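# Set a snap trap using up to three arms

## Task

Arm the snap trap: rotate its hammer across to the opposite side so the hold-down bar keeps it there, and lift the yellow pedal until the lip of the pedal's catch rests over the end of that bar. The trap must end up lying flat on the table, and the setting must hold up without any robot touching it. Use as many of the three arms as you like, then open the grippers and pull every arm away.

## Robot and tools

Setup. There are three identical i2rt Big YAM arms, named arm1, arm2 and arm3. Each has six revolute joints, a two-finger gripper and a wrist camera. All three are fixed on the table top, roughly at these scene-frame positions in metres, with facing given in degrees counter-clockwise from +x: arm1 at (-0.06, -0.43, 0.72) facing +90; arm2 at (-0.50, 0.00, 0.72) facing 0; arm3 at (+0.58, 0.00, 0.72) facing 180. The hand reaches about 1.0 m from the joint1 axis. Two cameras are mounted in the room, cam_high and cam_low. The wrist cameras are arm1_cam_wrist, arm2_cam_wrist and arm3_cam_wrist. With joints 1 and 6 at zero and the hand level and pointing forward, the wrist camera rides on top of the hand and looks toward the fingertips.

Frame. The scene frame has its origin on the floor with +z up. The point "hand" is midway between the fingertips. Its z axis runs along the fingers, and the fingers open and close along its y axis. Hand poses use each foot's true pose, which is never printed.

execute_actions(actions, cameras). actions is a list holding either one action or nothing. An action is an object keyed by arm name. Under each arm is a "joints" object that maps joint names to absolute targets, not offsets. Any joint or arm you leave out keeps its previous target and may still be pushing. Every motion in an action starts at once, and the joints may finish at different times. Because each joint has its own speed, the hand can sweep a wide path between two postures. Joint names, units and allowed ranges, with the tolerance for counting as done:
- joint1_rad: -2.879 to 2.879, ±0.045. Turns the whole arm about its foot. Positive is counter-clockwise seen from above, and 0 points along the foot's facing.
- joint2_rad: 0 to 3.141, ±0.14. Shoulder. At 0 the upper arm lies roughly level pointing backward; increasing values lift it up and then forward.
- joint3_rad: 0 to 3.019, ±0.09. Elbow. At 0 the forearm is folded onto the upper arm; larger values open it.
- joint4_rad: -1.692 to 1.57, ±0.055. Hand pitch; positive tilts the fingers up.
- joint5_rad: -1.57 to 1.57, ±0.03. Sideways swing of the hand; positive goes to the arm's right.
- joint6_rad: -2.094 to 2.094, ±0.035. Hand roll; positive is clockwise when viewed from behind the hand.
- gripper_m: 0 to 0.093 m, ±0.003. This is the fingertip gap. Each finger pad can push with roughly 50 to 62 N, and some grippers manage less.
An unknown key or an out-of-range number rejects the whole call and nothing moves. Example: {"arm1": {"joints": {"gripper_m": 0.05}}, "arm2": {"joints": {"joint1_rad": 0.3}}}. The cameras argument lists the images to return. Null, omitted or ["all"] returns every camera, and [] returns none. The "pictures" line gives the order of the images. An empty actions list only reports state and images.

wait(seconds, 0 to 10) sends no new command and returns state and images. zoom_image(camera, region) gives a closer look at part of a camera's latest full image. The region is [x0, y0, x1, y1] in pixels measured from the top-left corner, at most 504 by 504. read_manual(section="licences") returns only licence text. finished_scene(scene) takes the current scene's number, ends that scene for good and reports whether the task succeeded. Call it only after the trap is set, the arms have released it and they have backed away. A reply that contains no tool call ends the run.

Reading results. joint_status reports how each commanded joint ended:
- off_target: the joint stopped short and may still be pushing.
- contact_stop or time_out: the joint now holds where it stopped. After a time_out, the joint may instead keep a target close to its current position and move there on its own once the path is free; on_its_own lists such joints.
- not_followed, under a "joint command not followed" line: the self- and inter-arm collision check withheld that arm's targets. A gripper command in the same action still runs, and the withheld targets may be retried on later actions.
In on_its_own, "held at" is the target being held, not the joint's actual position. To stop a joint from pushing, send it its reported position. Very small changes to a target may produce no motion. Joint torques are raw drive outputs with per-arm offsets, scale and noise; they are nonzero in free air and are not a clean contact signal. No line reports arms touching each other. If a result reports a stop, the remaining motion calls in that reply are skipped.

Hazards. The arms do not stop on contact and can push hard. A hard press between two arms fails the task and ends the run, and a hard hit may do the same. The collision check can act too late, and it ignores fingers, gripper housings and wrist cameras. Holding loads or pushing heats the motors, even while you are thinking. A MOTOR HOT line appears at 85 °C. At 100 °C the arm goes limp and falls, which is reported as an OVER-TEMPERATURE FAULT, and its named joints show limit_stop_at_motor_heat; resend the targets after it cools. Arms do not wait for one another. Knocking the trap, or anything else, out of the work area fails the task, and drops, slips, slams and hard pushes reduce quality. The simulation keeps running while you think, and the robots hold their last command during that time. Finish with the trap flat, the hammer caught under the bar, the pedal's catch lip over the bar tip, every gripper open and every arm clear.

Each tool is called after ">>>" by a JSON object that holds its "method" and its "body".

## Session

>>> {"method": "execute_actions", "body": {"actions": []}}

Scene clock: 0.00 s.
Joint torques (N m, as the arm reports them, + toward a larger angle): no reading
arm1.joint_positions: joint1_rad=+0.008 joint2_rad=+0.443 joint3_rad=+1.464 joint4_rad=-1.547 joint5_rad=-0.010 joint6_rad=-0.011 gripper_m=+0.094
arm1.joint_status: not commanded
arm1.hand: x=-0.0678 y=-0.3106 z=+1.3028 quat_wxyz=(-0.347, +0.629, -0.595, -0.360) (m; scene frame)
arm2.joint_positions: joint1_rad=-0.010 joint2_rad=+0.454 joint3_rad=+1.457 joint4_rad=-1.541 joint5_rad=-0.003 joint6_rad=-0.015 gripper_m=+0.095
arm2.joint_status: not commanded
arm2.hand: x=-0.3756 y=+0.0065 z=+1.3438 quat_wxyz=(-0.496, +0.015, -0.868, +0.003) (m; scene frame)
arm3.joint_positions: joint1_rad=+0.002 joint2_rad=+0.437 joint3_rad=+1.473 joint4_rad=-1.547 joint5_rad=-0.012 joint6_rad=-0.001 gripper_m=+0.094
arm3.joint_status: not commanded
arm3.hand: x=+0.4572 y=+0.0097 z=+1.3579 quat_wxyz=(-0.002, +0.866, -0.019, -0.500) (m; scene frame)
pictures: arm1_cam_wrist, arm2_cam_wrist, arm3_cam_wrist, cam_high, cam_low
Images, in order (width x height): arm1_cam_wrist 504x504, arm2_cam_wrist 504x504, arm3_cam_wrist 504x504, cam_high 504x504, cam_low 504x504.

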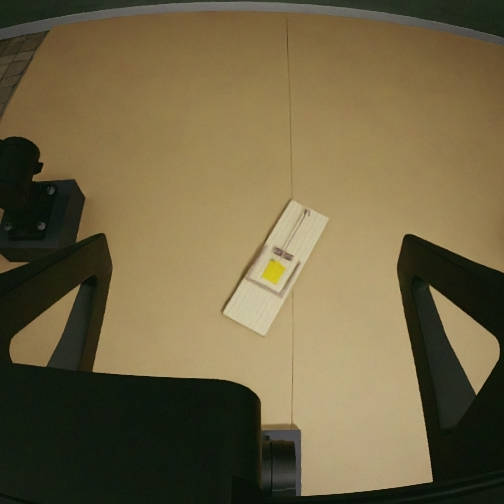

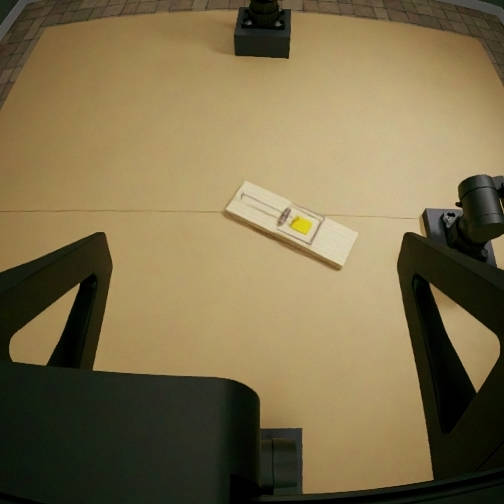

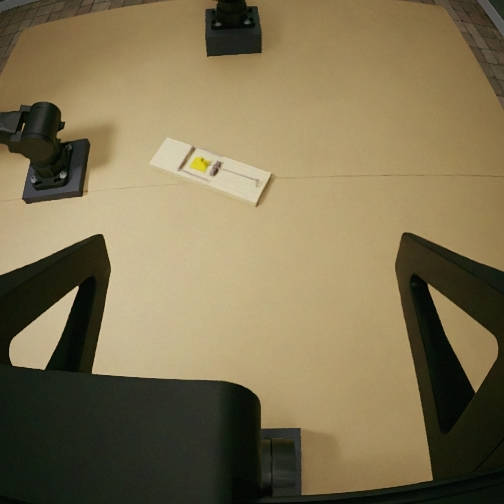

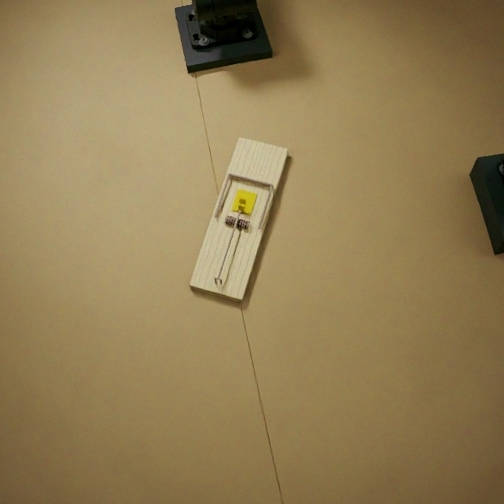

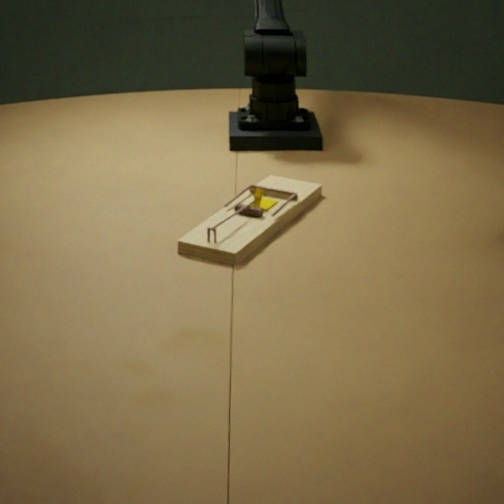

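>>> {"method": "execute_actions", "body": {"actions": [{"arm1":{"joints":{"joint1_rad":0.02,"joint2_rad":1.25,"joint3_rad":0.597,"joint4_rad":-0.905,"joint6_rad":0.52,"gripper_m":0.093}},"arm2":{"joints":{"joint1_rad":0.11,"joint2_rad":1.3,"joint3_rad":0.9,"joint4_rad":-1.1,"joint6_rad":-1.44,"gripper_m":0.03}},"arm3":{"joints":{"joint1_rad":0.046,"joint2_rad":1.4,"joint3_rad":0.6,"joint4_rad":0.3,"joint6_rad":-1.57,"gripper_m":0.015}}}], "cameras": ["arm1_cam_wrist","cam_high","cam_low"]}}

Scene clock: 2.57 s.
Joint torques (N m, as the arm reports them, + toward a larger angle): arm1=[ 0.73 -5.79  7.04  1.13  0.03  0.08] | arm2=[ 1.26 -6.86  9.33  1.35 -0.06 -0.05] | arm3=[-1.11 -9.58  6.52  2.92  0.01  0.  ]
arm1.joint_positions: joint1_rad=+0.008 joint2_rad=+1.243 joint3_rad=+0.597 joint4_rad=-0.920 joint5_rad=-0.010 joint6_rad=+0.511 gripper_m=+0.093
arm1.joint_status: all done
arm1.hand: x=-0.0712 y=-0.1601 z=+0.7817 quat_wxyz=(+0.001, +0.521, -0.854, -0.004) (m; scene frame)
arm2.joint_positions: joint1_rad=+0.103 joint2_rad=+1.297 joint3_rad=+0.886 joint4_rad=-1.113 joint5_rad=-0.003 joint6_rad=-1.430 gripper_m=+0.030
arm2.joint_status: all done
arm2.hand: x=-0.1572 y=+0.0444 z=+0.9063 quat_wxyz=(-0.019, +0.702, -0.712, +0.018) (m; scene frame)
arm3.joint_positions: joint1_rad=+0.038 joint2_rad=+1.388 joint3_rad=+0.606 joint4_rad=+0.279 joint5_rad=-0.012 joint6_rad=-1.560 gripper_m=+0.015
arm3.joint_status: all done
arm3.hand: x=+0.0721 y=+0.0053 z=+0.9207 quat_wxyz=(-0.350, +0.617, +0.604, -0.363) (m; scene frame)
pictures: arm1_cam_wrist, cam_high, cam_low
Images, in order (width x height): arm1_cam_wrist 504x504, cam_high 504x504, cam_low 504x504.

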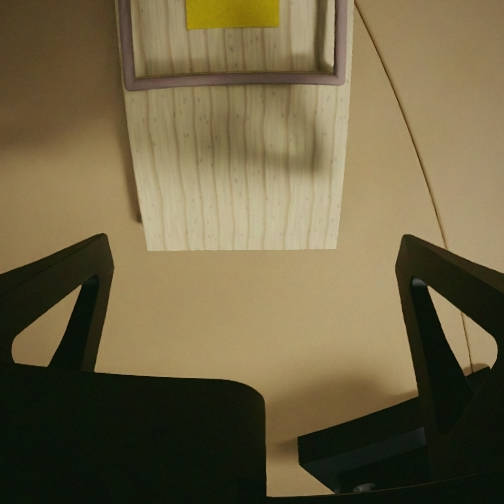

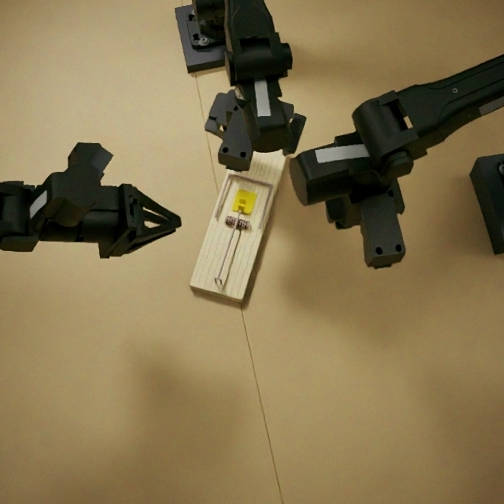

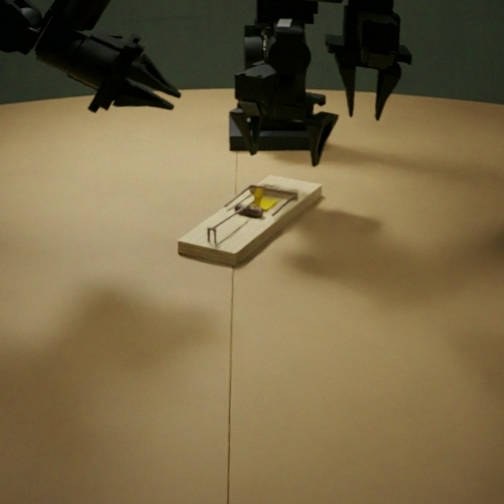

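>>> {"method": "execute_actions", "body": {"actions": [{"arm1":{"joints":{"joint1_rad":0.042,"joint6_rad":0.545}},"arm2":{"joints":{"joint1_rad":0.4}}}], "cameras": []}}

>>> {"method": "execute_actions", "body": {"actions": [{"arm1":{"joints":{"joint2_rad":1.38,"joint3_rad":0.538,"joint4_rad":-0.72}}}], "cameras": ["arm1_cam_wrist","cam_low"]}}

Scene clock: 3.63 s.
Joint torques (N m, as the arm reports them, + toward a larger angle): arm1=[ 1.12 -6.14  7.25  0.87  0.07  0.06] | arm2=[ 0.74 -7.08  9.26  1.3  -0.04 -0.06] | arm3=[-1.12 -9.52  6.52  2.93  0.01  0.01]
arm1.joint_positions: joint1_rad=+0.030 joint2_rad=+1.243 joint3_rad=+0.597 joint4_rad=-0.920 joint5_rad=-0.010 joint6_rad=+0.536 gripper_m=+0.093
arm1.joint_status: all done
arm1.hand: x=-0.0771 y=-0.1604 z=+0.7817 quat_wxyz=(+0.001, +0.519, -0.854, -0.004) (m; scene frame)
arm2.joint_positions: joint1_rad=+0.400 joint2_rad=+1.297 joint3_rad=+0.886 joint4_rad=-1.113 joint5_rad=-0.003 joint6_rad=-1.431 gripper_m=+0.030
arm2.joint_status: all done
arm2.hand: x=-0.1849 y=+0.1431 z=+0.9052 quat_wxyz=(-0.020, +0.799, -0.600, +0.015) (m; scene frame)
arm3.joint_positions: joint1_rad=+0.038 joint2_rad=+1.388 joint3_rad=+0.606 joint4_rad=+0.279 joint5_rad=-0.012 joint6_rad=-1.560 gripper_m=+0.015
arm3.joint_status: not commanded
arm3.hand: x=+0.0721 y=+0.0053 z=+0.9207 quat_wxyz=(-0.350, +0.617, +0.604, -0.363) (m; scene frame)
pictures: none
No camera images: the call's "cameras" was empty. Leave "cameras" out to get every camera's image.

Scene clock: 4.57 s.
Joint torques (N m, as the arm reports them, + toward a larger angle): arm1=[ 0.75 -9.31  6.34  0.61  0.04  0.07] | arm2=[ 0.53 -7.1   9.33  1.32 -0.02 -0.05] | arm3=[-1.13 -9.6   6.54  2.92  0.    0.01]
arm1.joint_positions: joint1_rad=+0.030 joint2_rad=+1.383 joint3_rad=+0.536 joint4_rad=-0.734 joint5_rad=-0.010 joint6_rad=+0.537 gripper_m=+0.093
arm1.joint_status: all done
arm1.hand: x=-0.0767 y=-0.1625 z=+0.7296 quat_wxyz=(+0.005, +0.519, -0.855, +0.002) (m; scene frame)
arm2.joint_positions: joint1_rad=+0.400 joint2_rad=+1.297 joint3_rad=+0.886 joint4_rad=-1.113 joint5_rad=-0.003 joint6_rad=-1.431 gripper_m=+0.030
arm2.joint_status: not commanded
arm2.hand: x=-0.1849 y=+0.1431 z=+0.9052 quat_wxyz=(-0.020, +0.799, -0.600, +0.015) (m; scene frame)
arm3.joint_positions: joint1_rad=+0.038 joint2_rad=+1.388 joint3_rad=+0.606 joint4_rad=+0.279 joint5_rad=-0.012 joint6_rad=-1.560 gripper_m=+0.015
arm3.joint_status: not commanded
arm3.hand: x=+0.0721 y=+0.0053 z=+0.9207 quat_wxyz=(-0.350, +0.617, +0.604, -0.363) (m; scene frame)
pictures: arm1_cam_wrist, cam_low
Images, in order (width x height): arm1_cam_wrist 504x504, cam_low 504x504.

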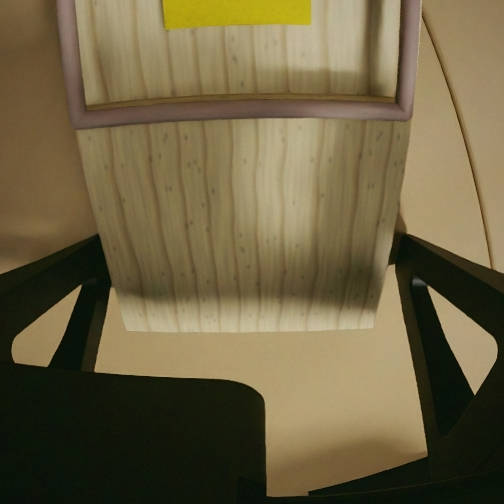

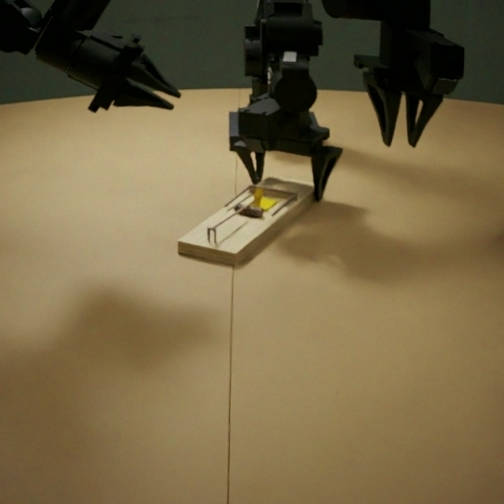

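>>> {"method": "execute_actions", "body": {"actions": [{"arm1":{"joints":{"gripper_m":0.05}}}], "cameras": []}}

>>> {"method": "execute_actions", "body": {"actions": [{"arm1":{"joints":{"joint1_rad":-0.01,"joint2_rad":1.47,"joint3_rad":0.685,"joint4_rad":-0.77,"joint6_rad":0.25}}}], "cameras": []}}

>>> {"method": "execute_actions", "body": {"actions": [{"arm1":{"joints":{"joint1_rad":-0.045,"joint2_rad":1.59,"joint3_rad":0.805,"joint4_rad":-0.78,"joint6_rad":0.0}}}], "cameras": ["arm1_cam_wrist","cam_low","cam_high"]}}

Scene clock: 5.27 s.
Joint torques (N m, as the arm reports them, + toward a larger angle): arm1=[ 1.01 -7.96  6.1   0.85  0.08  0.15] | arm2=[ 0.44 -6.98  9.28  1.32 -0.04 -0.06] | arm3=[-1.11 -9.52  6.53  2.92  0.01  0.01]
arm1.joint_positions: joint1_rad=+0.030 joint2_rad=+1.383 joint3_rad=+0.536 joint4_rad=-0.733 joint5_rad=-0.010 joint6_rad=+0.538 gripper_m=+0.079
arm1.joint_status: gripper_m off_target (ended at +0.079, target +0.050)
arm1.hand: x=-0.0768 y=-0.1623 z=+0.7296 quat_wxyz=(+0.004, +0.519, -0.855, +0.002) (m; scene frame)
arm2.joint_positions: joint1_rad=+0.400 joint2_rad=+1.297 joint3_rad=+0.886 joint4_rad=-1.113 joint5_rad=-0.003 joint6_rad=-1.431 gripper_m=+0.030
arm2.joint_status: not commanded
arm2.hand: x=-0.1849 y=+0.1431 z=+0.9052 quat_wxyz=(-0.020, +0.799, -0.600, +0.015) (m; scene frame)
arm3.joint_positions: joint1_rad=+0.038 joint2_rad=+1.388 joint3_rad=+0.606 joint4_rad=+0.279 joint5_rad=-0.012 joint6_rad=-1.560 gripper_m=+0.015
arm3.joint_status: not commanded
arm3.hand: x=+0.0721 y=+0.0053 z=+0.9207 quat_wxyz=(-0.350, +0.617, +0.604, -0.363) (m; scene frame)
pictures: none
No camera images: the call's "cameras" was empty. Leave "cameras" out to get every camera's image.

Scene clock: 6.57 s.
Joint torques (N m, as the arm reports them, + toward a larger angle): arm1=[-1.18 -8.88  8.33 -0.04  0.   -0.04] | arm2=[ 0.24 -6.97  9.29  1.31 -0.04 -0.05] | arm3=[-1.1  -9.58  6.54  2.93  0.01  0.01]
arm1.joint_positions: joint1_rad=+0.001 joint2_rad=+1.467 joint3_rad=+0.652 joint4_rad=-0.762 joint5_rad=-0.010 joint6_rad=+0.259 gripper_m=+0.079
arm1.joint_status: all done
arm1.hand: x=-0.0703 y=-0.1195 z=+0.7372 quat_wxyz=(+0.004, +0.621, -0.783, +0.000) (m; scene frame)
arm2.joint_positions: joint1_rad=+0.400 joint2_rad=+1.297 joint3_rad=+0.886 joint4_rad=-1.113 joint5_rad=-0.003 joint6_rad=-1.431 gripper_m=+0.030
arm2.joint_status: not commanded
arm2.hand: x=-0.1849 y=+0.1431 z=+0.9052 quat_wxyz=(-0.020, +0.799, -0.600, +0.015) (m; scene frame)
arm3.joint_positions: joint1_rad=+0.038 joint2_rad=+1.388 joint3_rad=+0.606 joint4_rad=+0.279 joint5_rad=-0.012 joint6_rad=-1.560 gripper_m=+0.015
arm3.joint_status: not commanded
arm3.hand: x=+0.0721 y=+0.0053 z=+0.9207 quat_wxyz=(-0.350, +0.617, +0.604, -0.363) (m; scene frame)
pictures: none
No camera images: the call's "cameras" was empty. Leave "cameras" out to get every camera's image.

Scene clock: 7.83 s.
Joint torques (N m, as the arm reports them, + toward a larger angle): arm1=[ -0.68 -11.17   8.19  -0.05  -0.01  -0.06] | arm2=[ 0.3  -7.09  9.28  1.33 -0.05 -0.05] | arm3=[-1.12 -9.56  6.53  2.93  0.01  0.  ]
arm1.joint_positions: joint1_rad=-0.036 joint2_rad=+1.586 joint3_rad=+0.778 joint4_rad=-0.774 joint5_rad=-0.011 joint6_rad=+0.011 gripper_m=+0.079
arm1.joint_status: all done
arm1.hand: x=-0.0587 y=-0.0734 z=+0.7332 quat_wxyz=(+0.006, +0.700, -0.714, +0.001) (m; scene frame)
arm2.joint_positions: joint1_rad=+0.400 joint2_rad=+1.297 joint3_rad=+0.886 joint4_rad=-1.113 joint5_rad=-0.003 joint6_rad=-1.431 gripper_m=+0.030
arm2.joint_status: not commanded
arm2.hand: x=-0.1849 y=+0.1431 z=+0.9052 quat_wxyz=(-0.020, +0.799, -0.600, +0.015) (m; scene frame)
arm3.joint_positions: joint1_rad=+0.038 joint2_rad=+1.388 joint3_rad=+0.606 joint4_rad=+0.279 joint5_rad=-0.012 joint6_rad=-1.560 gripper_m=+0.015
arm3.joint_status: not commanded
arm3.hand: x=+0.0721 y=+0.0053 z=+0.9207 quat_wxyz=(-0.350, +0.617, +0.604, -0.363) (m; scene frame)
pictures: arm1_cam_wrist, cam_high, cam_low
Images, in order (width x height): arm1_cam_wrist 504x504, cam_high 504x504, cam_low 504x504.

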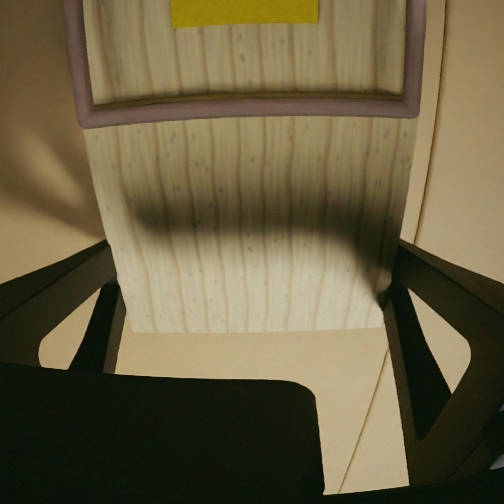

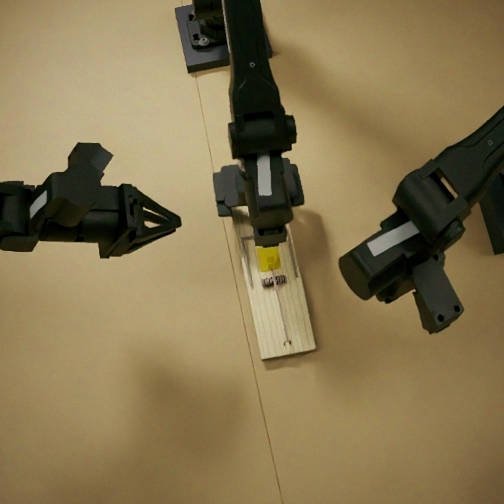

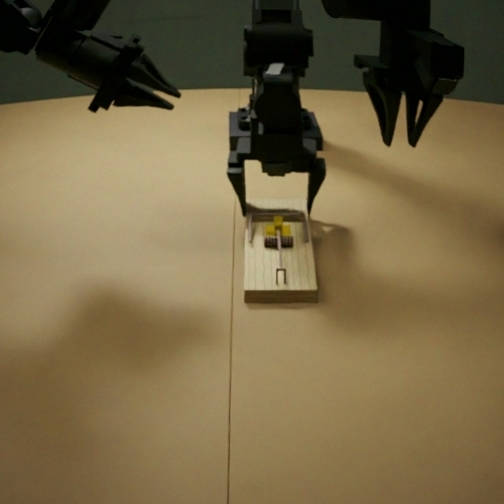

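>>> {"method": "execute_actions", "body": {"actions": [{"arm1":{"joints":{"joint3_rad":0.768,"joint4_rad":-0.75}}}], "cameras": []}}

>>> {"method": "execute_actions", "body": {"actions": [{"arm1":{"joints":{"gripper_m":0.093}}}], "cameras": []}}

>>> {"method": "execute_actions", "body": {"actions": [{"arm1":{"joints":{"joint2_rad":1.3,"joint3_rad":0.55,"joint4_rad":-0.4}}}], "cameras": []}}

>>> {"method": "execute_actions", "body": {"actions": [{"arm1":{"joints":{"joint2_rad":1.3,"joint3_rad":0.222,"joint4_rad":0.425}},"arm2":{"joints":{"joint1_rad":0.105,"joint2_rad":1.72,"joint3_rad":1.05,"joint4_rad":-0.88}}}], "cameras": []}}

>>> {"method": "execute_actions", "body": {"actions": [{"arm1":{"joints":{"joint2_rad":1.41}}}], "cameras": ["arm1_cam_wrist","cam_low","arm2_cam_wrist"]}}

Scene clock: 10.07 s.
Joint torques (N m, as the arm reports them, + toward a larger angle): arm1=[ -1.06 -11.78   5.91   0.86   0.09  -0.05] | arm2=[ 0.39 -7.16  9.23  1.29 -0.05 -0.05] | arm3=[-1.12 -9.55  6.53  2.93  0.01  0.01]
arm1.joint_positions: joint1_rad=-0.036 joint2_rad=+1.586 joint3_rad=+0.769 joint4_rad=-0.765 joint5_rad=-0.011 joint6_rad=+0.010 gripper_m=+0.079
arm1.joint_status: all done
arm1.hand: x=-0.0587 y=-0.0757 z=+0.7310 quat_wxyz=(+0.005, +0.701, -0.713, +0.001) (m; scene frame)
arm2.joint_positions: joint1_rad=+0.400 joint2_rad=+1.297 joint3_rad=+0.886 joint4_rad=-1.113 joint5_rad=-0.003 joint6_rad=-1.431 gripper_m=+0.030
arm2.joint_status: not commanded
arm2.hand: x=-0.1849 y=+0.1431 z=+0.9052 quat_wxyz=(-0.020, +0.799, -0.600, +0.015) (m; scene frame)
arm3.joint_positions: joint1_rad=+0.038 joint2_rad=+1.388 joint3_rad=+0.606 joint4_rad=+0.279 joint5_rad=-0.012 joint6_rad=-1.560 gripper_m=+0.015
arm3.joint_status: not commanded
arm3.hand: x=+0.0721 y=+0.0053 z=+0.9207 quat_wxyz=(-0.350, +0.617, +0.604, -0.363) (m; scene frame)
pictures: none
No camera images: the call's "cameras" was empty. Leave "cameras" out to get every camera's image.

Scene clock: 10.63 s.
Joint torques (N m, as the arm reports them, + toward a larger angle): arm1=[ -1.34 -11.02   6.25   1.05   0.     0.02] | arm2=[ 0.51 -7.03  9.22  1.35 -0.03 -0.06] | arm3=[-1.12 -9.54  6.54  2.92  0.01  0.  ]
arm1.joint_positions: joint1_rad=-0.036 joint2_rad=+1.586 joint3_rad=+0.769 joint4_rad=-0.764 joint5_rad=-0.011 joint6_rad=+0.009 gripper_m=+0.093
arm1.joint_status: all done
arm1.hand: x=-0.0587 y=-0.0754 z=+0.7310 quat_wxyz=(+0.005, +0.701, -0.713, +0.000) (m; scene frame)
arm2.joint_positions: joint1_rad=+0.400 joint2_rad=+1.297 joint3_rad=+0.886 joint4_rad=-1.113 joint5_rad=-0.003 joint6_rad=-1.431 gripper_m=+0.030
arm2.joint_status: not commanded
arm2.hand: x=-0.1849 y=+0.1431 z=+0.9052 quat_wxyz=(-0.020, +0.799, -0.600, +0.015) (m; scene frame)
arm3.joint_positions: joint1_rad=+0.038 joint2_rad=+1.388 joint3_rad=+0.606 joint4_rad=+0.279 joint5_rad=-0.012 joint6_rad=-1.560 gripper_m=+0.015
arm3.joint_status: not commanded
arm3.hand: x=+0.0721 y=+0.0053 z=+0.9207 quat_wxyz=(-0.350, +0.617, +0.604, -0.363) (m; scene frame)
pictures: none
No camera images: the call's "cameras" was empty. Leave "cameras" out to get every camera's image.

Scene clock: 11.67 s.
Joint torques (N m, as the arm reports them, + toward a larger angle): arm1=[-1.58 -8.03  7.18  1.91  0.08  0.  ] | arm2=[ 0.31 -6.86  9.25  1.29 -0.04 -0.06] | arm3=[-1.13 -9.58  6.53  2.93  0.    0.01]
arm1.joint_positions: joint1_rad=-0.036 joint2_rad=+1.296 joint3_rad=+0.550 joint4_rad=-0.418 joint5_rad=-0.011 joint6_rad=+0.008 gripper_m=+0.093
arm1.joint_status: all done
arm1.hand: x=-0.0588 y=-0.0679 z=+0.7753 quat_wxyz=(-0.141, +0.688, -0.697, -0.146) (m; scene frame)
arm2.joint_positions: joint1_rad=+0.400 joint2_rad=+1.297 joint3_rad=+0.886 joint4_rad=-1.113 joint5_rad=-0.003 joint6_rad=-1.431 gripper_m=+0.030
arm2.joint_status: not commanded
arm2.hand: x=-0.1849 y=+0.1431 z=+0.9052 quat_wxyz=(-0.020, +0.799, -0.600, +0.015) (m; scene frame)
arm3.joint_positions: joint1_rad=+0.038 joint2_rad=+1.388 joint3_rad=+0.606 joint4_rad=+0.279 joint5_rad=-0.012 joint6_rad=-1.560 gripper_m=+0.015
arm3.joint_status: not commanded
arm3.hand: x=+0.0721 y=+0.0053 z=+0.9207 quat_wxyz=(-0.350, +0.617, +0.604, -0.363) (m; scene frame)
pictures: none
No camera images: the call's "cameras" was empty. Leave "cameras" out to get every camera's image.

Scene clock: 13.10 s.
Joint torques (N m, as the arm reports them, + toward a larger angle): arm1=[-1.68 -4.82  5.88  2.64 -0.06  0.01] | arm2=[  1.23 -12.96   8.75   0.99  -0.07  -0.05] | arm3=[-1.08 -9.57  6.52  2.92  0.01  0.01]
arm1.joint_positions: joint1_rad=-0.036 joint2_rad=+1.293 joint3_rad=+0.216 joint4_rad=+0.404 joint5_rad=-0.008 joint6_rad=+0.003 gripper_m=+0.093
arm1.joint_status: all done
arm1.hand: x=-0.0584 y=-0.0733 z=+0.7706 quat_wxyz=(-0.307, +0.635, -0.638, -0.308) (m; scene frame)
arm2.joint_positions: joint1_rad=+0.096 joint2_rad=+1.736 joint3_rad=+1.024 joint4_rad=-0.888 joint5_rad=-0.003 joint6_rad=-1.432 gripper_m=+0.030
arm2.joint_status: all done
arm2.hand: x=-0.0700 y=+0.0515 z=+0.7892 quat_wxyz=(+0.011, +0.700, -0.714, -0.005) (m; scene frame)
arm3.joint_positions: joint1_rad=+0.038 joint2_rad=+1.388 joint3_rad=+0.606 joint4_rad=+0.279 joint5_rad=-0.012 joint6_rad=-1.560 gripper_m=+0.015
arm3.joint_status: not commanded
arm3.hand: x=+0.0721 y=+0.0053 z=+0.9207 quat_wxyz=(-0.350, +0.617, +0.604, -0.363) (m; scene frame)
pictures: none
No camera images: the call's "cameras" was empty. Leave "cameras" out to get every camera's image.

Scene clock: 13.87 s.
Joint torques (N m, as the arm reports them, + toward a larger angle): arm1=[-1.22 -6.06  5.03  2.1  -0.03  0.01] | arm2=[  1.14 -12.48   8.76   1.01  -0.05  -0.05] | arm3=[-1.15 -9.56  6.53  2.92  0.01  0.  ]
arm1.joint_positions: joint1_rad=-0.036 joint2_rad=+1.409 joint3_rad=+0.216 joint4_rad=+0.408 joint5_rad=-0.008 joint6_rad=+0.003 gripper_m=+0.093
arm1.joint_status: all done
arm1.hand: x=-0.0584 y=-0.0871 z=+0.7333 quat_wxyz=(-0.271, +0.651, -0.655, -0.272) (m; scene frame)
arm2.joint_positions: joint1_rad=+0.096 joint2_rad=+1.736 joint3_rad=+1.024 joint4_rad=-0.888 joint5_rad=-0.003 joint6_rad=-1.432 gripper_m=+0.030
arm2.joint_status: not commanded
arm2.hand: x=-0.0700 y=+0.0515 z=+0.7892 quat_wxyz=(+0.011, +0.700, -0.714, -0.005) (m; scene frame)
arm3.joint_positions: joint1_rad=+0.038 joint2_rad=+1.388 joint3_rad=+0.606 joint4_rad=+0.279 joint5_rad=-0.012 joint6_rad=-1.560 gripper_m=+0.015
arm3.joint_status: not commanded
arm3.hand: x=+0.0721 y=+0.0053 z=+0.9207 quat_wxyz=(-0.350, +0.617, +0.604, -0.363) (m; scene frame)
pictures: arm1_cam_wrist, arm2_cam_wrist, cam_low
Images, in order (width x height): arm1_cam_wrist 504x504, arm2_cam_wrist 504x504, cam_low 504x504.

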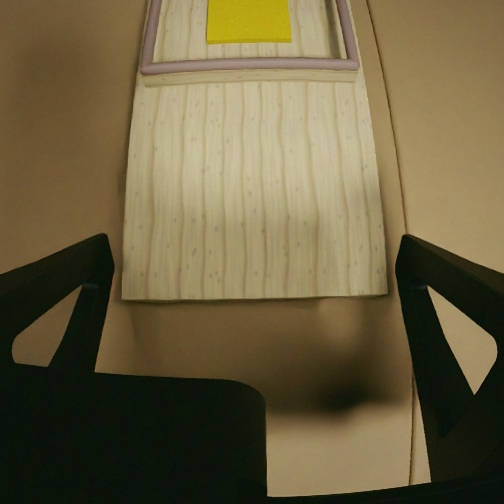

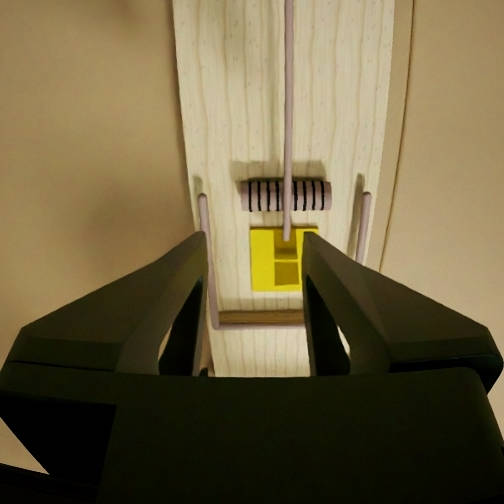

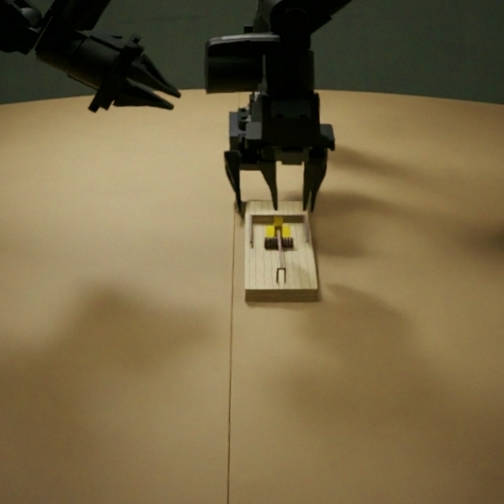

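>>> {"method": "execute_actions", "body": {"actions": [{"arm1":{"joints":{"gripper_m":0.03}},"arm2":{"joints":{"joint1_rad":0.125,"joint2_rad":1.84,"joint4_rad":-0.75}}}], "cameras": ["cam_low","arm2_cam_wrist"]}}

Scene clock: 14.80 s.
Joint torques (N m, as the arm reports them, + toward a larger angle): arm1=[-1.28 -7.64  4.81  2.22 -0.02  0.01] | arm2=[  0.95 -12.9    8.06   1.16  -0.05  -0.04] | arm3=[-1.13 -9.55  6.53  2.93  0.01  0.  ]
arm1.joint_positions: joint1_rad=-0.036 joint2_rad=+1.409 joint3_rad=+0.216 joint4_rad=+0.408 joint5_rad=-0.009 joint6_rad=+0.003 gripper_m=+0.078
arm1.joint_status: gripper_m off_target (ended at +0.078, target +0.030)
arm1.hand: x=-0.0584 y=-0.0871 z=+0.7333 quat_wxyz=(-0.271, +0.651, -0.655, -0.273) (m; scene frame)
arm2.joint_positions: joint1_rad=+0.118 joint2_rad=+1.852 joint3_rad=+1.024 joint4_rad=-0.762 joint5_rad=-0.003 joint6_rad=-1.432 gripper_m=+0.030
arm2.joint_status: all done
arm2.hand: x=-0.0584 y=+0.0623 z=+0.7399 quat_wxyz=(+0.007, +0.708, -0.706, -0.002) (m; scene frame)
arm3.joint_positions: joint1_rad=+0.038 joint2_rad=+1.388 joint3_rad=+0.606 joint4_rad=+0.279 joint5_rad=-0.012 joint6_rad=-1.560 gripper_m=+0.015
arm3.joint_status: not commanded
arm3.hand: x=+0.0721 y=+0.0053 z=+0.9207 quat_wxyz=(-0.350, +0.617, +0.604, -0.363) (m; scene frame)
pictures: arm2_cam_wrist, cam_low
Images, in order (width x height): arm2_cam_wrist 504x504, cam_low 504x504.

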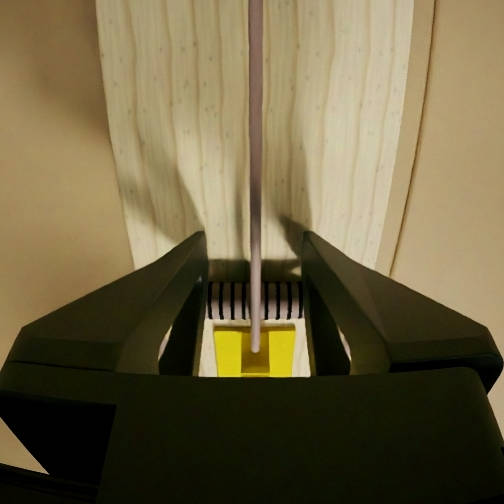

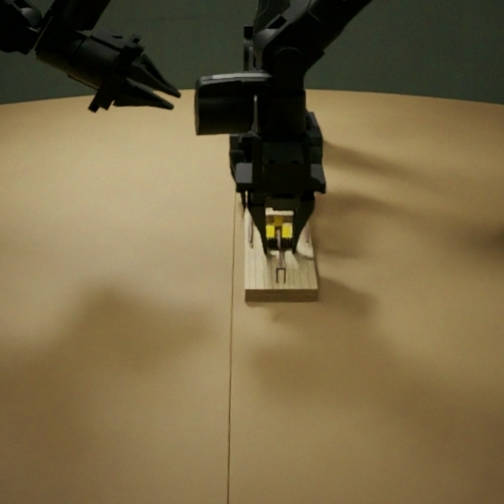

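>>> {"method": "execute_actions", "body": {"actions": [{"arm2":{"joints":{"gripper_m":0.0035}}}], "cameras": []}}

>>> {"method": "execute_actions", "body": {"actions": [{"arm2":{"joints":{"joint1_rad":0.153,"joint2_rad":1.773,"joint3_rad":1.083,"joint4_rad":-0.88,"joint6_rad":-1.394}}}], "cameras": ["cam_low"]}}

>>> {"method": "execute_actions", "body": {"actions": [{"arm2":{"joints":{"joint1_rad":0.207,"joint2_rad":1.735,"joint3_rad":1.119,"joint4_rad":-0.95,"joint6_rad":-1.34}}}], "cameras": ["cam_low","arm2_cam_wrist"]}}

Scene clock: 15.60 s.
Joint torques (N m, as the arm reports them, + toward a larger angle): arm1=[-1.52 -6.5   4.92  2.24 -0.03  0.02] | arm2=[  0.85 -13.12   8.07   1.17  -0.05  -0.04] | arm3=[-1.14 -9.56  6.52  2.93  0.01  0.  ]
arm1.joint_positions: joint1_rad=-0.036 joint2_rad=+1.409 joint3_rad=+0.216 joint4_rad=+0.408 joint5_rad=-0.009 joint6_rad=+0.003 gripper_m=+0.078
arm1.joint_status: not commanded
arm1.hand: x=-0.0584 y=-0.0871 z=+0.7333 quat_wxyz=(-0.271, +0.651, -0.655, -0.273) (m; scene frame)
arm2.joint_positions: joint1_rad=+0.118 joint2_rad=+1.852 joint3_rad=+1.024 joint4_rad=-0.761 joint5_rad=-0.003 joint6_rad=-1.432 gripper_m=+0.004
arm2.joint_status: all done
arm2.hand: x=-0.0582 y=+0.0624 z=+0.7399 quat_wxyz=(+0.007, +0.708, -0.706, -0.002) (m; scene frame)
arm3.joint_positions: joint1_rad=+0.038 joint2_rad=+1.388 joint3_rad=+0.606 joint4_rad=+0.279 joint5_rad=-0.012 joint6_rad=-1.560 gripper_m=+0.015
arm3.joint_status: not commanded
arm3.hand: x=+0.0721 y=+0.0053 z=+0.9207 quat_wxyz=(-0.350, +0.617, +0.604, -0.363) (m; scene frame)
pictures: none
No camera images: the call's "cameras" was empty. Leave "cameras" out to get every camera's image.

Scene clock: 16.47 s.
Joint torques (N m, as the arm reports them, + toward a larger angle): arm1=[-1.49 -5.88  4.81  2.38  0.17  0.08] | arm2=[  1.17 -11.78   9.64  -0.05  -0.14   0.14] | arm3=[-1.14 -9.53  6.53  2.93  0.01  0.01]
arm1.joint_positions: joint1_rad=-0.036 joint2_rad=+1.409 joint3_rad=+0.216 joint4_rad=+0.408 joint5_rad=-0.015 joint6_rad=-0.006 gripper_m=+0.078
arm1.joint_status: not commanded
arm1.hand: x=-0.0595 y=-0.0871 z=+0.7333 quat_wxyz=(-0.270, +0.655, -0.651, -0.273) (m; scene frame)
arm2.joint_positions: joint1_rad=+0.146 joint2_rad=+1.775 joint3_rad=+1.046 joint4_rad=-0.863 joint5_rad=-0.001 joint6_rad=-1.406 gripper_m=+0.004
arm2.joint_status: all done
arm2.hand: x=-0.0614 y=+0.0742 z=+0.7789 quat_wxyz=(+0.009, +0.708, -0.706, -0.001) (m; scene frame)
arm3.joint_positions: joint1_rad=+0.038 joint2_rad=+1.388 joint3_rad=+0.606 joint4_rad=+0.279 joint5_rad=-0.012 joint6_rad=-1.560 gripper_m=+0.015
arm3.joint_status: not commanded
arm3.hand: x=+0.0721 y=+0.0053 z=+0.9207 quat_wxyz=(-0.350, +0.617, +0.604, -0.363) (m; scene frame)
pictures: cam_low
Images, in order (width x height): cam_low 504x504.

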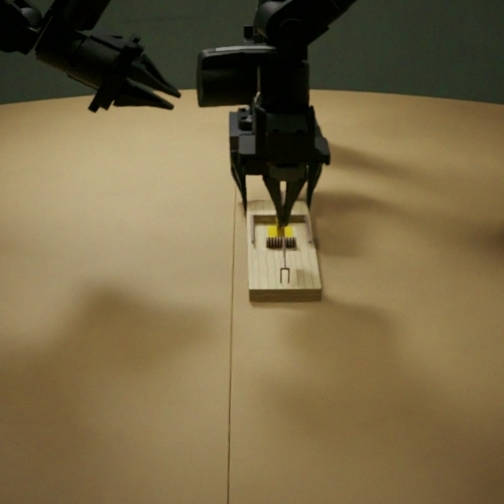

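Scene clock: 17.30 s.
Joint torques (N m, as the arm reports them, + toward a larger angle): arm1=[-0.92 -6.6   5.16  2.24  0.22  0.17] | arm2=[  1.14 -12.16  10.04  -0.06  -0.25   0.14] | arm3=[-1.12 -9.58  6.53  2.93  0.01  0.01]
arm1.joint_positions: joint1_rad=-0.036 joint2_rad=+1.409 joint3_rad=+0.216 joint4_rad=+0.408 joint5_rad=-0.017 joint6_rad=-0.009 gripper_m=+0.078
arm1.joint_status: not commanded
arm1.hand: x=-0.0598 y=-0.0871 z=+0.7333 quat_wxyz=(-0.270, +0.656, -0.650, -0.274) (m; scene frame)
arm2.joint_positions: joint1_rad=+0.201 joint2_rad=+1.739 joint3_rad=+1.080 joint4_rad=-0.933 joint5_rad=+0.002 joint6_rad=-1.351 gripper_m=+0.004
arm2.joint_status: all done
arm2.hand: x=-0.0621 y=+0.0992 z=+0.8042 quat_wxyz=(+0.010, +0.708, -0.706, +0.001) (m; scene frame)
arm3.joint_positions: joint1_rad=+0.038 joint2_rad=+1.388 joint3_rad=+0.606 joint4_rad=+0.279 joint5_rad=-0.012 joint6_rad=-1.560 gripper_m=+0.015
arm3.joint_status: not commanded
arm3.hand: x=+0.0721 y=+0.0053 z=+0.9207 quat_wxyz=(-0.350, +0.617, +0.604, -0.363) (m; scene frame)
pictures: arm2_cam_wrist, cam_low
Images, in order (width x height): arm2_cam_wrist 504x504, cam_low 504x504.

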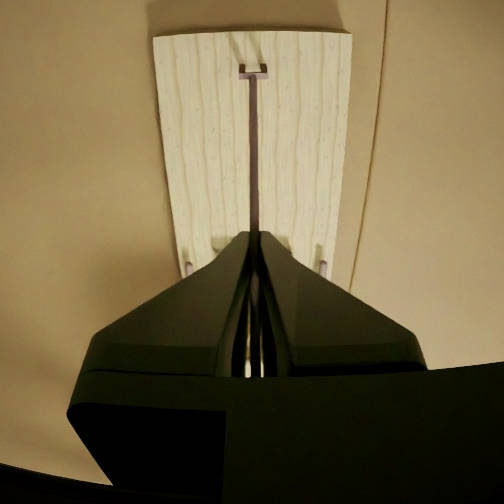

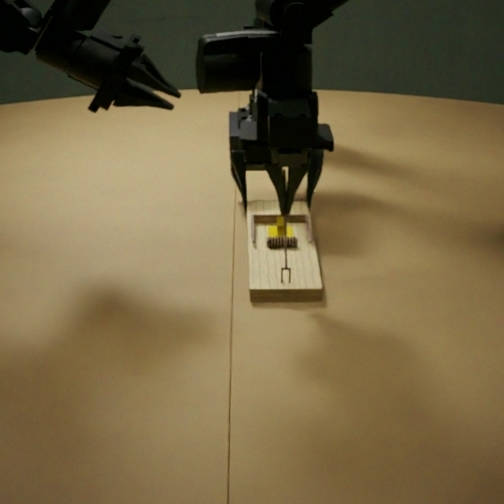

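Trap twisted slightly toward -x; use more q3 to bring it back.

>>> {"method": "execute_actions", "body": {"actions": [{"arm2":{"joints":{"joint1_rad":0.302,"joint2_rad":1.755,"joint3_rad":1.18,"joint4_rad":-0.975,"joint6_rad":-1.245}}}], "cameras": []}}

>>> {"method": "execute_actions", "body": {"actions": [{"arm2":{"joints":{"joint1_rad":0.39,"joint2_rad":1.82,"joint3_rad":1.21,"joint4_rad":-0.915,"joint6_rad":-1.155}},"arm3":{"joints":{"joint1_rad":0.054,"joint2_rad":1.9,"joint3_rad":0.81,"joint4_rad":0.48}}}]}}

Scene clock: 18.40 s.
Joint torques (N m, as the arm reports them, + toward a larger angle): arm1=[-1.53 -6.08  4.99  2.42  0.2   0.18] | arm2=[ -0.25 -12.12  11.11   0.35  -0.17   0.13] | arm3=[-1.09 -9.56  6.53  2.92  0.    0.01]
arm1.joint_positions: joint1_rad=-0.036 joint2_rad=+1.409 joint3_rad=+0.216 joint4_rad=+0.408 joint5_rad=-0.016 joint6_rad=-0.011 gripper_m=+0.078
arm1.joint_status: not commanded
arm1.hand: x=-0.0596 y=-0.0871 z=+0.7333 quat_wxyz=(-0.270, +0.657, -0.649, -0.273) (m; scene frame)
arm2.joint_positions: joint1_rad=+0.308 joint2_rad=+1.749 joint3_rad=+1.131 joint4_rad=-0.966 joint5_rad=+0.000 joint6_rad=-1.255 gripper_m=+0.004
arm2.joint_status: all done
arm2.hand: x=-0.0615 y=+0.1503 z=+0.8146 quat_wxyz=(+0.007, +0.712, -0.702, +0.002) (m; scene frame)
arm3.joint_positions: joint1_rad=+0.038 joint2_rad=+1.388 joint3_rad=+0.606 joint4_rad=+0.279 joint5_rad=-0.012 joint6_rad=-1.560 gripper_m=+0.015
arm3.joint_status: not commanded
arm3.hand: x=+0.0721 y=+0.0053 z=+0.9207 quat_wxyz=(-0.350, +0.617, +0.604, -0.363) (m; scene frame)
pictures: none
No camera images: the call's "cameras" was empty. Leave "cameras" out to get every camera's image.

Scene clock: 19.80 s.
Joint torques (N m, as the arm reports them, + toward a larger angle): arm1=[-1.   -6.06  4.8   2.17  0.17  0.06] | arm2=[  0.26 -13.55  10.64   1.03  -0.13   0.18] | arm3=[ -0.87 -15.52   5.54   2.42   0.     0.01]
arm1.joint_positions: joint1_rad=-0.036 joint2_rad=+1.409 joint3_rad=+0.216 joint4_rad=+0.408 joint5_rad=-0.016 joint6_rad=-0.007 gripper_m=+0.078
arm1.joint_status: not commanded
arm1.hand: x=-0.0595 y=-0.0871 z=+0.7333 quat_wxyz=(-0.270, +0.655, -0.650, -0.273) (m; scene frame)
arm2.joint_positions: joint1_rad=+0.392 joint2_rad=+1.827 joint3_rad=+1.163 joint4_rad=-0.923 joint5_rad=-0.001 joint6_rad=-1.165 gripper_m=+0.004
arm2.joint_status: all done
arm2.hand: x=-0.0606 y=+0.1931 z=+0.7888 quat_wxyz=(+0.009, +0.710, -0.704, +0.002) (m; scene frame)
arm3.joint_positions: joint1_rad=+0.044 joint2_rad=+1.903 joint3_rad=+0.802 joint4_rad=+0.469 joint5_rad=-0.012 joint6_rad=-1.562 gripper_m=+0.015
arm3.joint_status: all done
arm3.hand: x=-0.0005 y=+0.0008 z=+0.7722 quat_wxyz=(-0.308, +0.637, +0.628, -0.324) (m; scene frame)
pictures: arm1_cam_wrist, arm2_cam_wrist, arm3_cam_wrist, cam_high, cam_low
Images, in order (width x height): arm1_cam_wrist 504x504, arm2_cam_wrist 504x504, arm3_cam_wrist 504x504, cam_high 504x504, cam_low 504x504.

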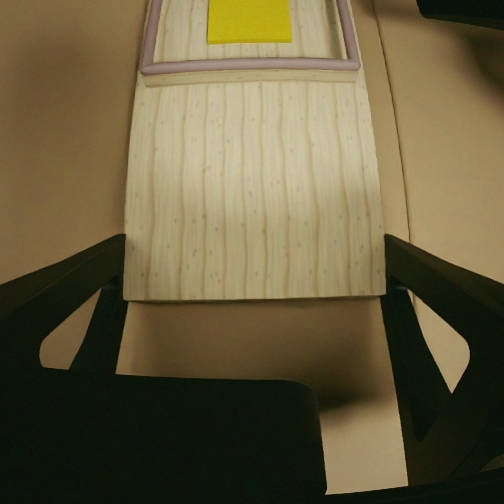

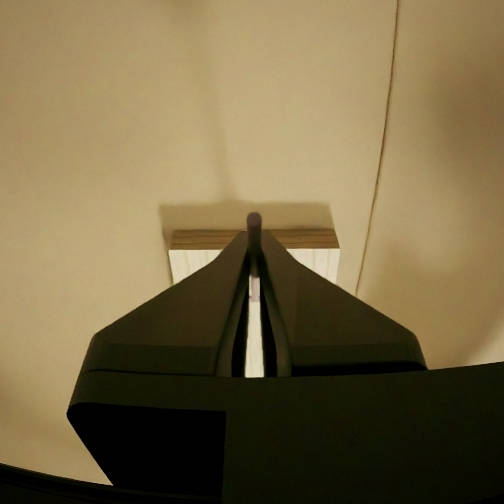

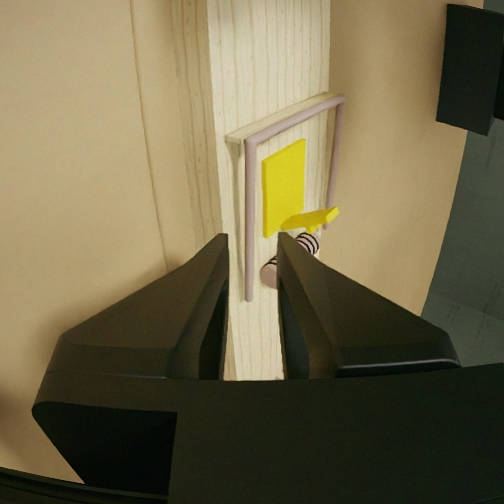

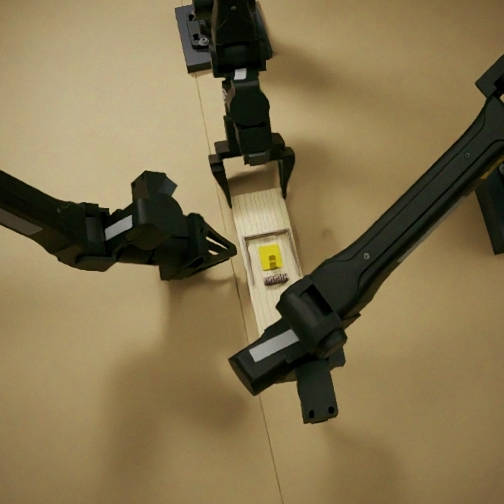

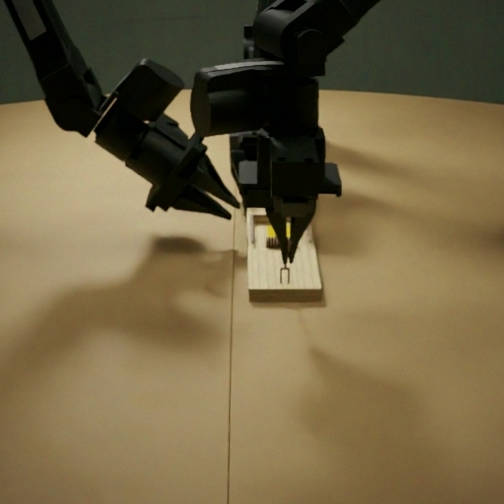

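The arm is lined up between the fingers. Advance.

>>> {"method": "execute_actions", "body": {"actions": [{"arm2":{"joints":{"gripper_m":0}},"arm3":{"joints":{"joint2_rad":1.95,"joint3_rad":0.865}}}], "cameras": ["arm3_cam_wrist"]}}

>>> {"method": "execute_actions", "body": {"actions": [{"arm3":{"joints":{"joint2_rad":1.995,"joint3_rad":0.92}}}], "cameras": ["arm3_cam_wrist","arm1_cam_wrist"]}}

Scene clock: 20.53 s.
Joint torques (N m, as the arm reports them, + toward a larger angle): arm1=[-1.11 -5.96  4.9   2.22  0.23  0.17] | arm2=[  0.15 -13.67  10.73   1.01  -0.13   0.16] | arm3=[ -0.89 -13.96   7.24   2.39   0.     0.01]
arm1.joint_positions: joint1_rad=-0.036 joint2_rad=+1.409 joint3_rad=+0.216 joint4_rad=+0.408 joint5_rad=-0.016 joint6_rad=-0.007 gripper_m=+0.078
arm1.joint_status: not commanded
arm1.hand: x=-0.0595 y=-0.0871 z=+0.7333 quat_wxyz=(-0.270, +0.655, -0.650, -0.273) (m; scene frame)
arm2.joint_positions: joint1_rad=+0.392 joint2_rad=+1.827 joint3_rad=+1.163 joint4_rad=-0.923 joint5_rad=-0.001 joint6_rad=-1.165 gripper_m=+0.002
arm2.joint_status: all done
arm2.hand: x=-0.0604 y=+0.1932 z=+0.7888 quat_wxyz=(+0.008, +0.710, -0.704, +0.002) (m; scene frame)
arm3.joint_positions: joint1_rad=+0.044 joint2_rad=+1.923 joint3_rad=+0.837 joint4_rad=+0.469 joint5_rad=-0.012 joint6_rad=-1.562 gripper_m=+0.015
arm3.joint_status: all done
arm3.hand: x=-0.0146 y=+0.0009 z=+0.7742 quat_wxyz=(-0.313, +0.634, +0.626, -0.329) (m; scene frame)
pictures: arm3_cam_wrist
Images, in order (width x height): arm3_cam_wrist 504x504.

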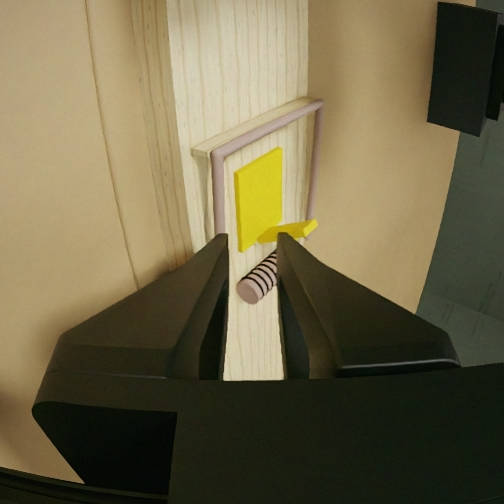

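Scene clock: 21.17 s.
Joint torques (N m, as the arm reports them, + toward a larger angle): arm1=[-0.41 -7.12  5.03  2.41  0.21  0.09] | arm2=[  0.11 -13.3   10.64   0.97  -0.12   0.16] | arm3=[ -0.89 -14.14   7.16   2.39   0.     0.01]
arm1.joint_positions: joint1_rad=-0.036 joint2_rad=+1.409 joint3_rad=+0.216 joint4_rad=+0.408 joint5_rad=-0.016 joint6_rad=-0.007 gripper_m=+0.078
arm1.joint_status: not commanded
arm1.hand: x=-0.0595 y=-0.0871 z=+0.7333 quat_wxyz=(-0.270, +0.655, -0.650, -0.273) (m; scene frame)
arm2.joint_positions: joint1_rad=+0.392 joint2_rad=+1.827 joint3_rad=+1.163 joint4_rad=-0.923 joint5_rad=-0.001 joint6_rad=-1.165 gripper_m=+0.002
arm2.joint_status: not commanded
arm2.hand: x=-0.0604 y=+0.1932 z=+0.7888 quat_wxyz=(+0.008, +0.710, -0.704, +0.002) (m; scene frame)
arm3.joint_positions: joint1_rad=+0.044 joint2_rad=+1.972 joint3_rad=+0.892 joint4_rad=+0.469 joint5_rad=-0.012 joint6_rad=-1.562 gripper_m=+0.015
arm3.joint_status: all done
arm3.hand: x=-0.0333 y=+0.0009 z=+0.7660 quat_wxyz=(-0.315, +0.633, +0.625, -0.331) (m; scene frame)
pictures: arm1_cam_wrist, arm3_cam_wrist
Images, in order (width x height): arm1_cam_wrist 504x504, arm3_cam_wrist 504x504.

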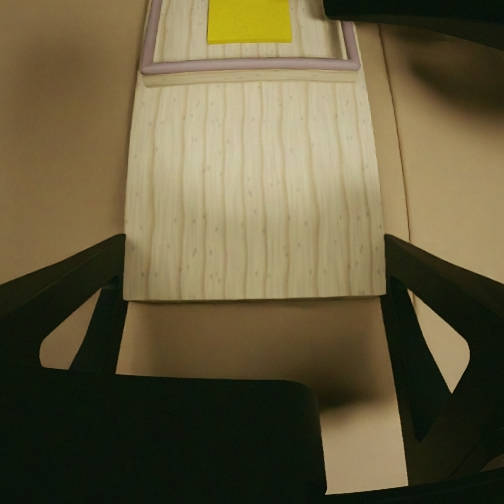

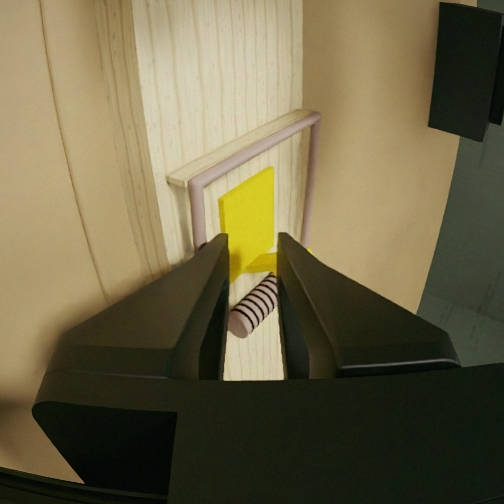

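>>> {"method": "execute_actions", "body": {"actions": [{"arm3":{"joints":{"joint2_rad":1.895,"joint3_rad":0.795}}}], "cameras": []}}

>>> {"method": "execute_actions", "body": {"actions": [{"arm3":{"joints":{"joint2_rad":1.972,"joint3_rad":0.872}}}], "cameras": ["arm3_cam_wrist"]}}

Scene clock: 28.07 s.
Joint torques (N m, as the arm reports them, + toward a larger angle): arm1=[-1.54 -5.93  5.    2.28  0.18  0.1 ] | arm2=[  0.11 -13.66  10.67   1.04  -0.13   0.17] | arm3=[ -0.89 -14.9    4.33   2.37   0.     0.01]
arm1.joint_positions: joint1_rad=-0.036 joint2_rad=+1.409 joint3_rad=+0.216 joint4_rad=+0.408 joint5_rad=-0.016 joint6_rad=-0.007 gripper_m=+0.078
arm1.joint_status: not commanded
arm1.hand: x=-0.0595 y=-0.0871 z=+0.7333 quat_wxyz=(-0.270, +0.655, -0.650, -0.273) (m; scene frame)
arm2.joint_positions: joint1_rad=+0.392 joint2_rad=+1.827 joint3_rad=+1.163 joint4_rad=-0.923 joint5_rad=-0.001 joint6_rad=-1.165 gripper_m=+0.002
arm2.joint_status: not commanded
arm2.hand: x=-0.0604 y=+0.1932 z=+0.7888 quat_wxyz=(+0.008, +0.710, -0.704, +0.002) (m; scene frame)
arm3.joint_positions: joint1_rad=+0.044 joint2_rad=+1.899 joint3_rad=+0.802 joint4_rad=+0.470 joint5_rad=-0.012 joint6_rad=-1.562 gripper_m=+0.015
arm3.joint_status: all done
arm3.hand: x=-0.0013 y=+0.0009 z=+0.7749 quat_wxyz=(-0.310, +0.636, +0.628, -0.326) (m; scene frame)
pictures: none
No camera images: the call's "cameras" was empty. Leave "cameras" out to get every camera's image.

Scene clock: 28.80 s.
Joint torques (N m, as the arm reports them, + toward a larger angle): arm1=[-0.38 -6.29  5.1   2.51  0.14  0.07] | arm2=[  0.35 -13.44  10.72   0.94  -0.13   0.17] | arm3=[ -0.89 -14.29   6.66   2.38   0.     0.01]
arm1.joint_positions: joint1_rad=-0.036 joint2_rad=+1.409 joint3_rad=+0.216 joint4_rad=+0.408 joint5_rad=-0.016 joint6_rad=-0.007 gripper_m=+0.078
arm1.joint_status: not commanded
arm1.hand: x=-0.0595 y=-0.0871 z=+0.7333 quat_wxyz=(-0.270, +0.655, -0.650, -0.273) (m; scene frame)
arm2.joint_positions: joint1_rad=+0.392 joint2_rad=+1.827 joint3_rad=+1.163 joint4_rad=-0.923 joint5_rad=-0.001 joint6_rad=-1.165 gripper_m=+0.002
arm2.joint_status: not commanded
arm2.hand: x=-0.0604 y=+0.1932 z=+0.7888 quat_wxyz=(+0.008, +0.710, -0.704, +0.002) (m; scene frame)
arm3.joint_positions: joint1_rad=+0.044 joint2_rad=+1.951 joint3_rad=+0.844 joint4_rad=+0.470 joint5_rad=-0.012 joint6_rad=-1.562 gripper_m=+0.015
arm3.joint_status: all done
arm3.hand: x=-0.0139 y=+0.0008 z=+0.7612 quat_wxyz=(-0.307, +0.637, +0.629, -0.323) (m; scene frame)
pictures: arm3_cam_wrist
Images, in order (width x height): arm3_cam_wrist 504x504.

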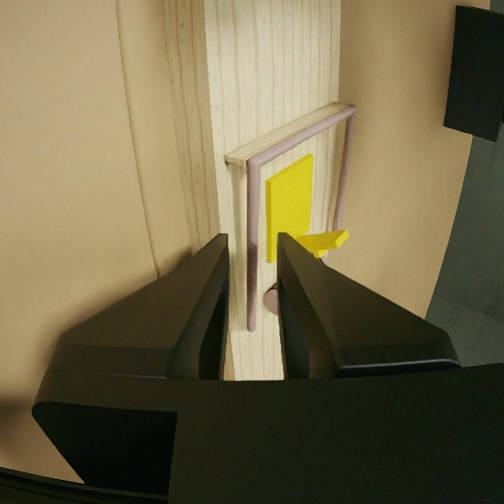

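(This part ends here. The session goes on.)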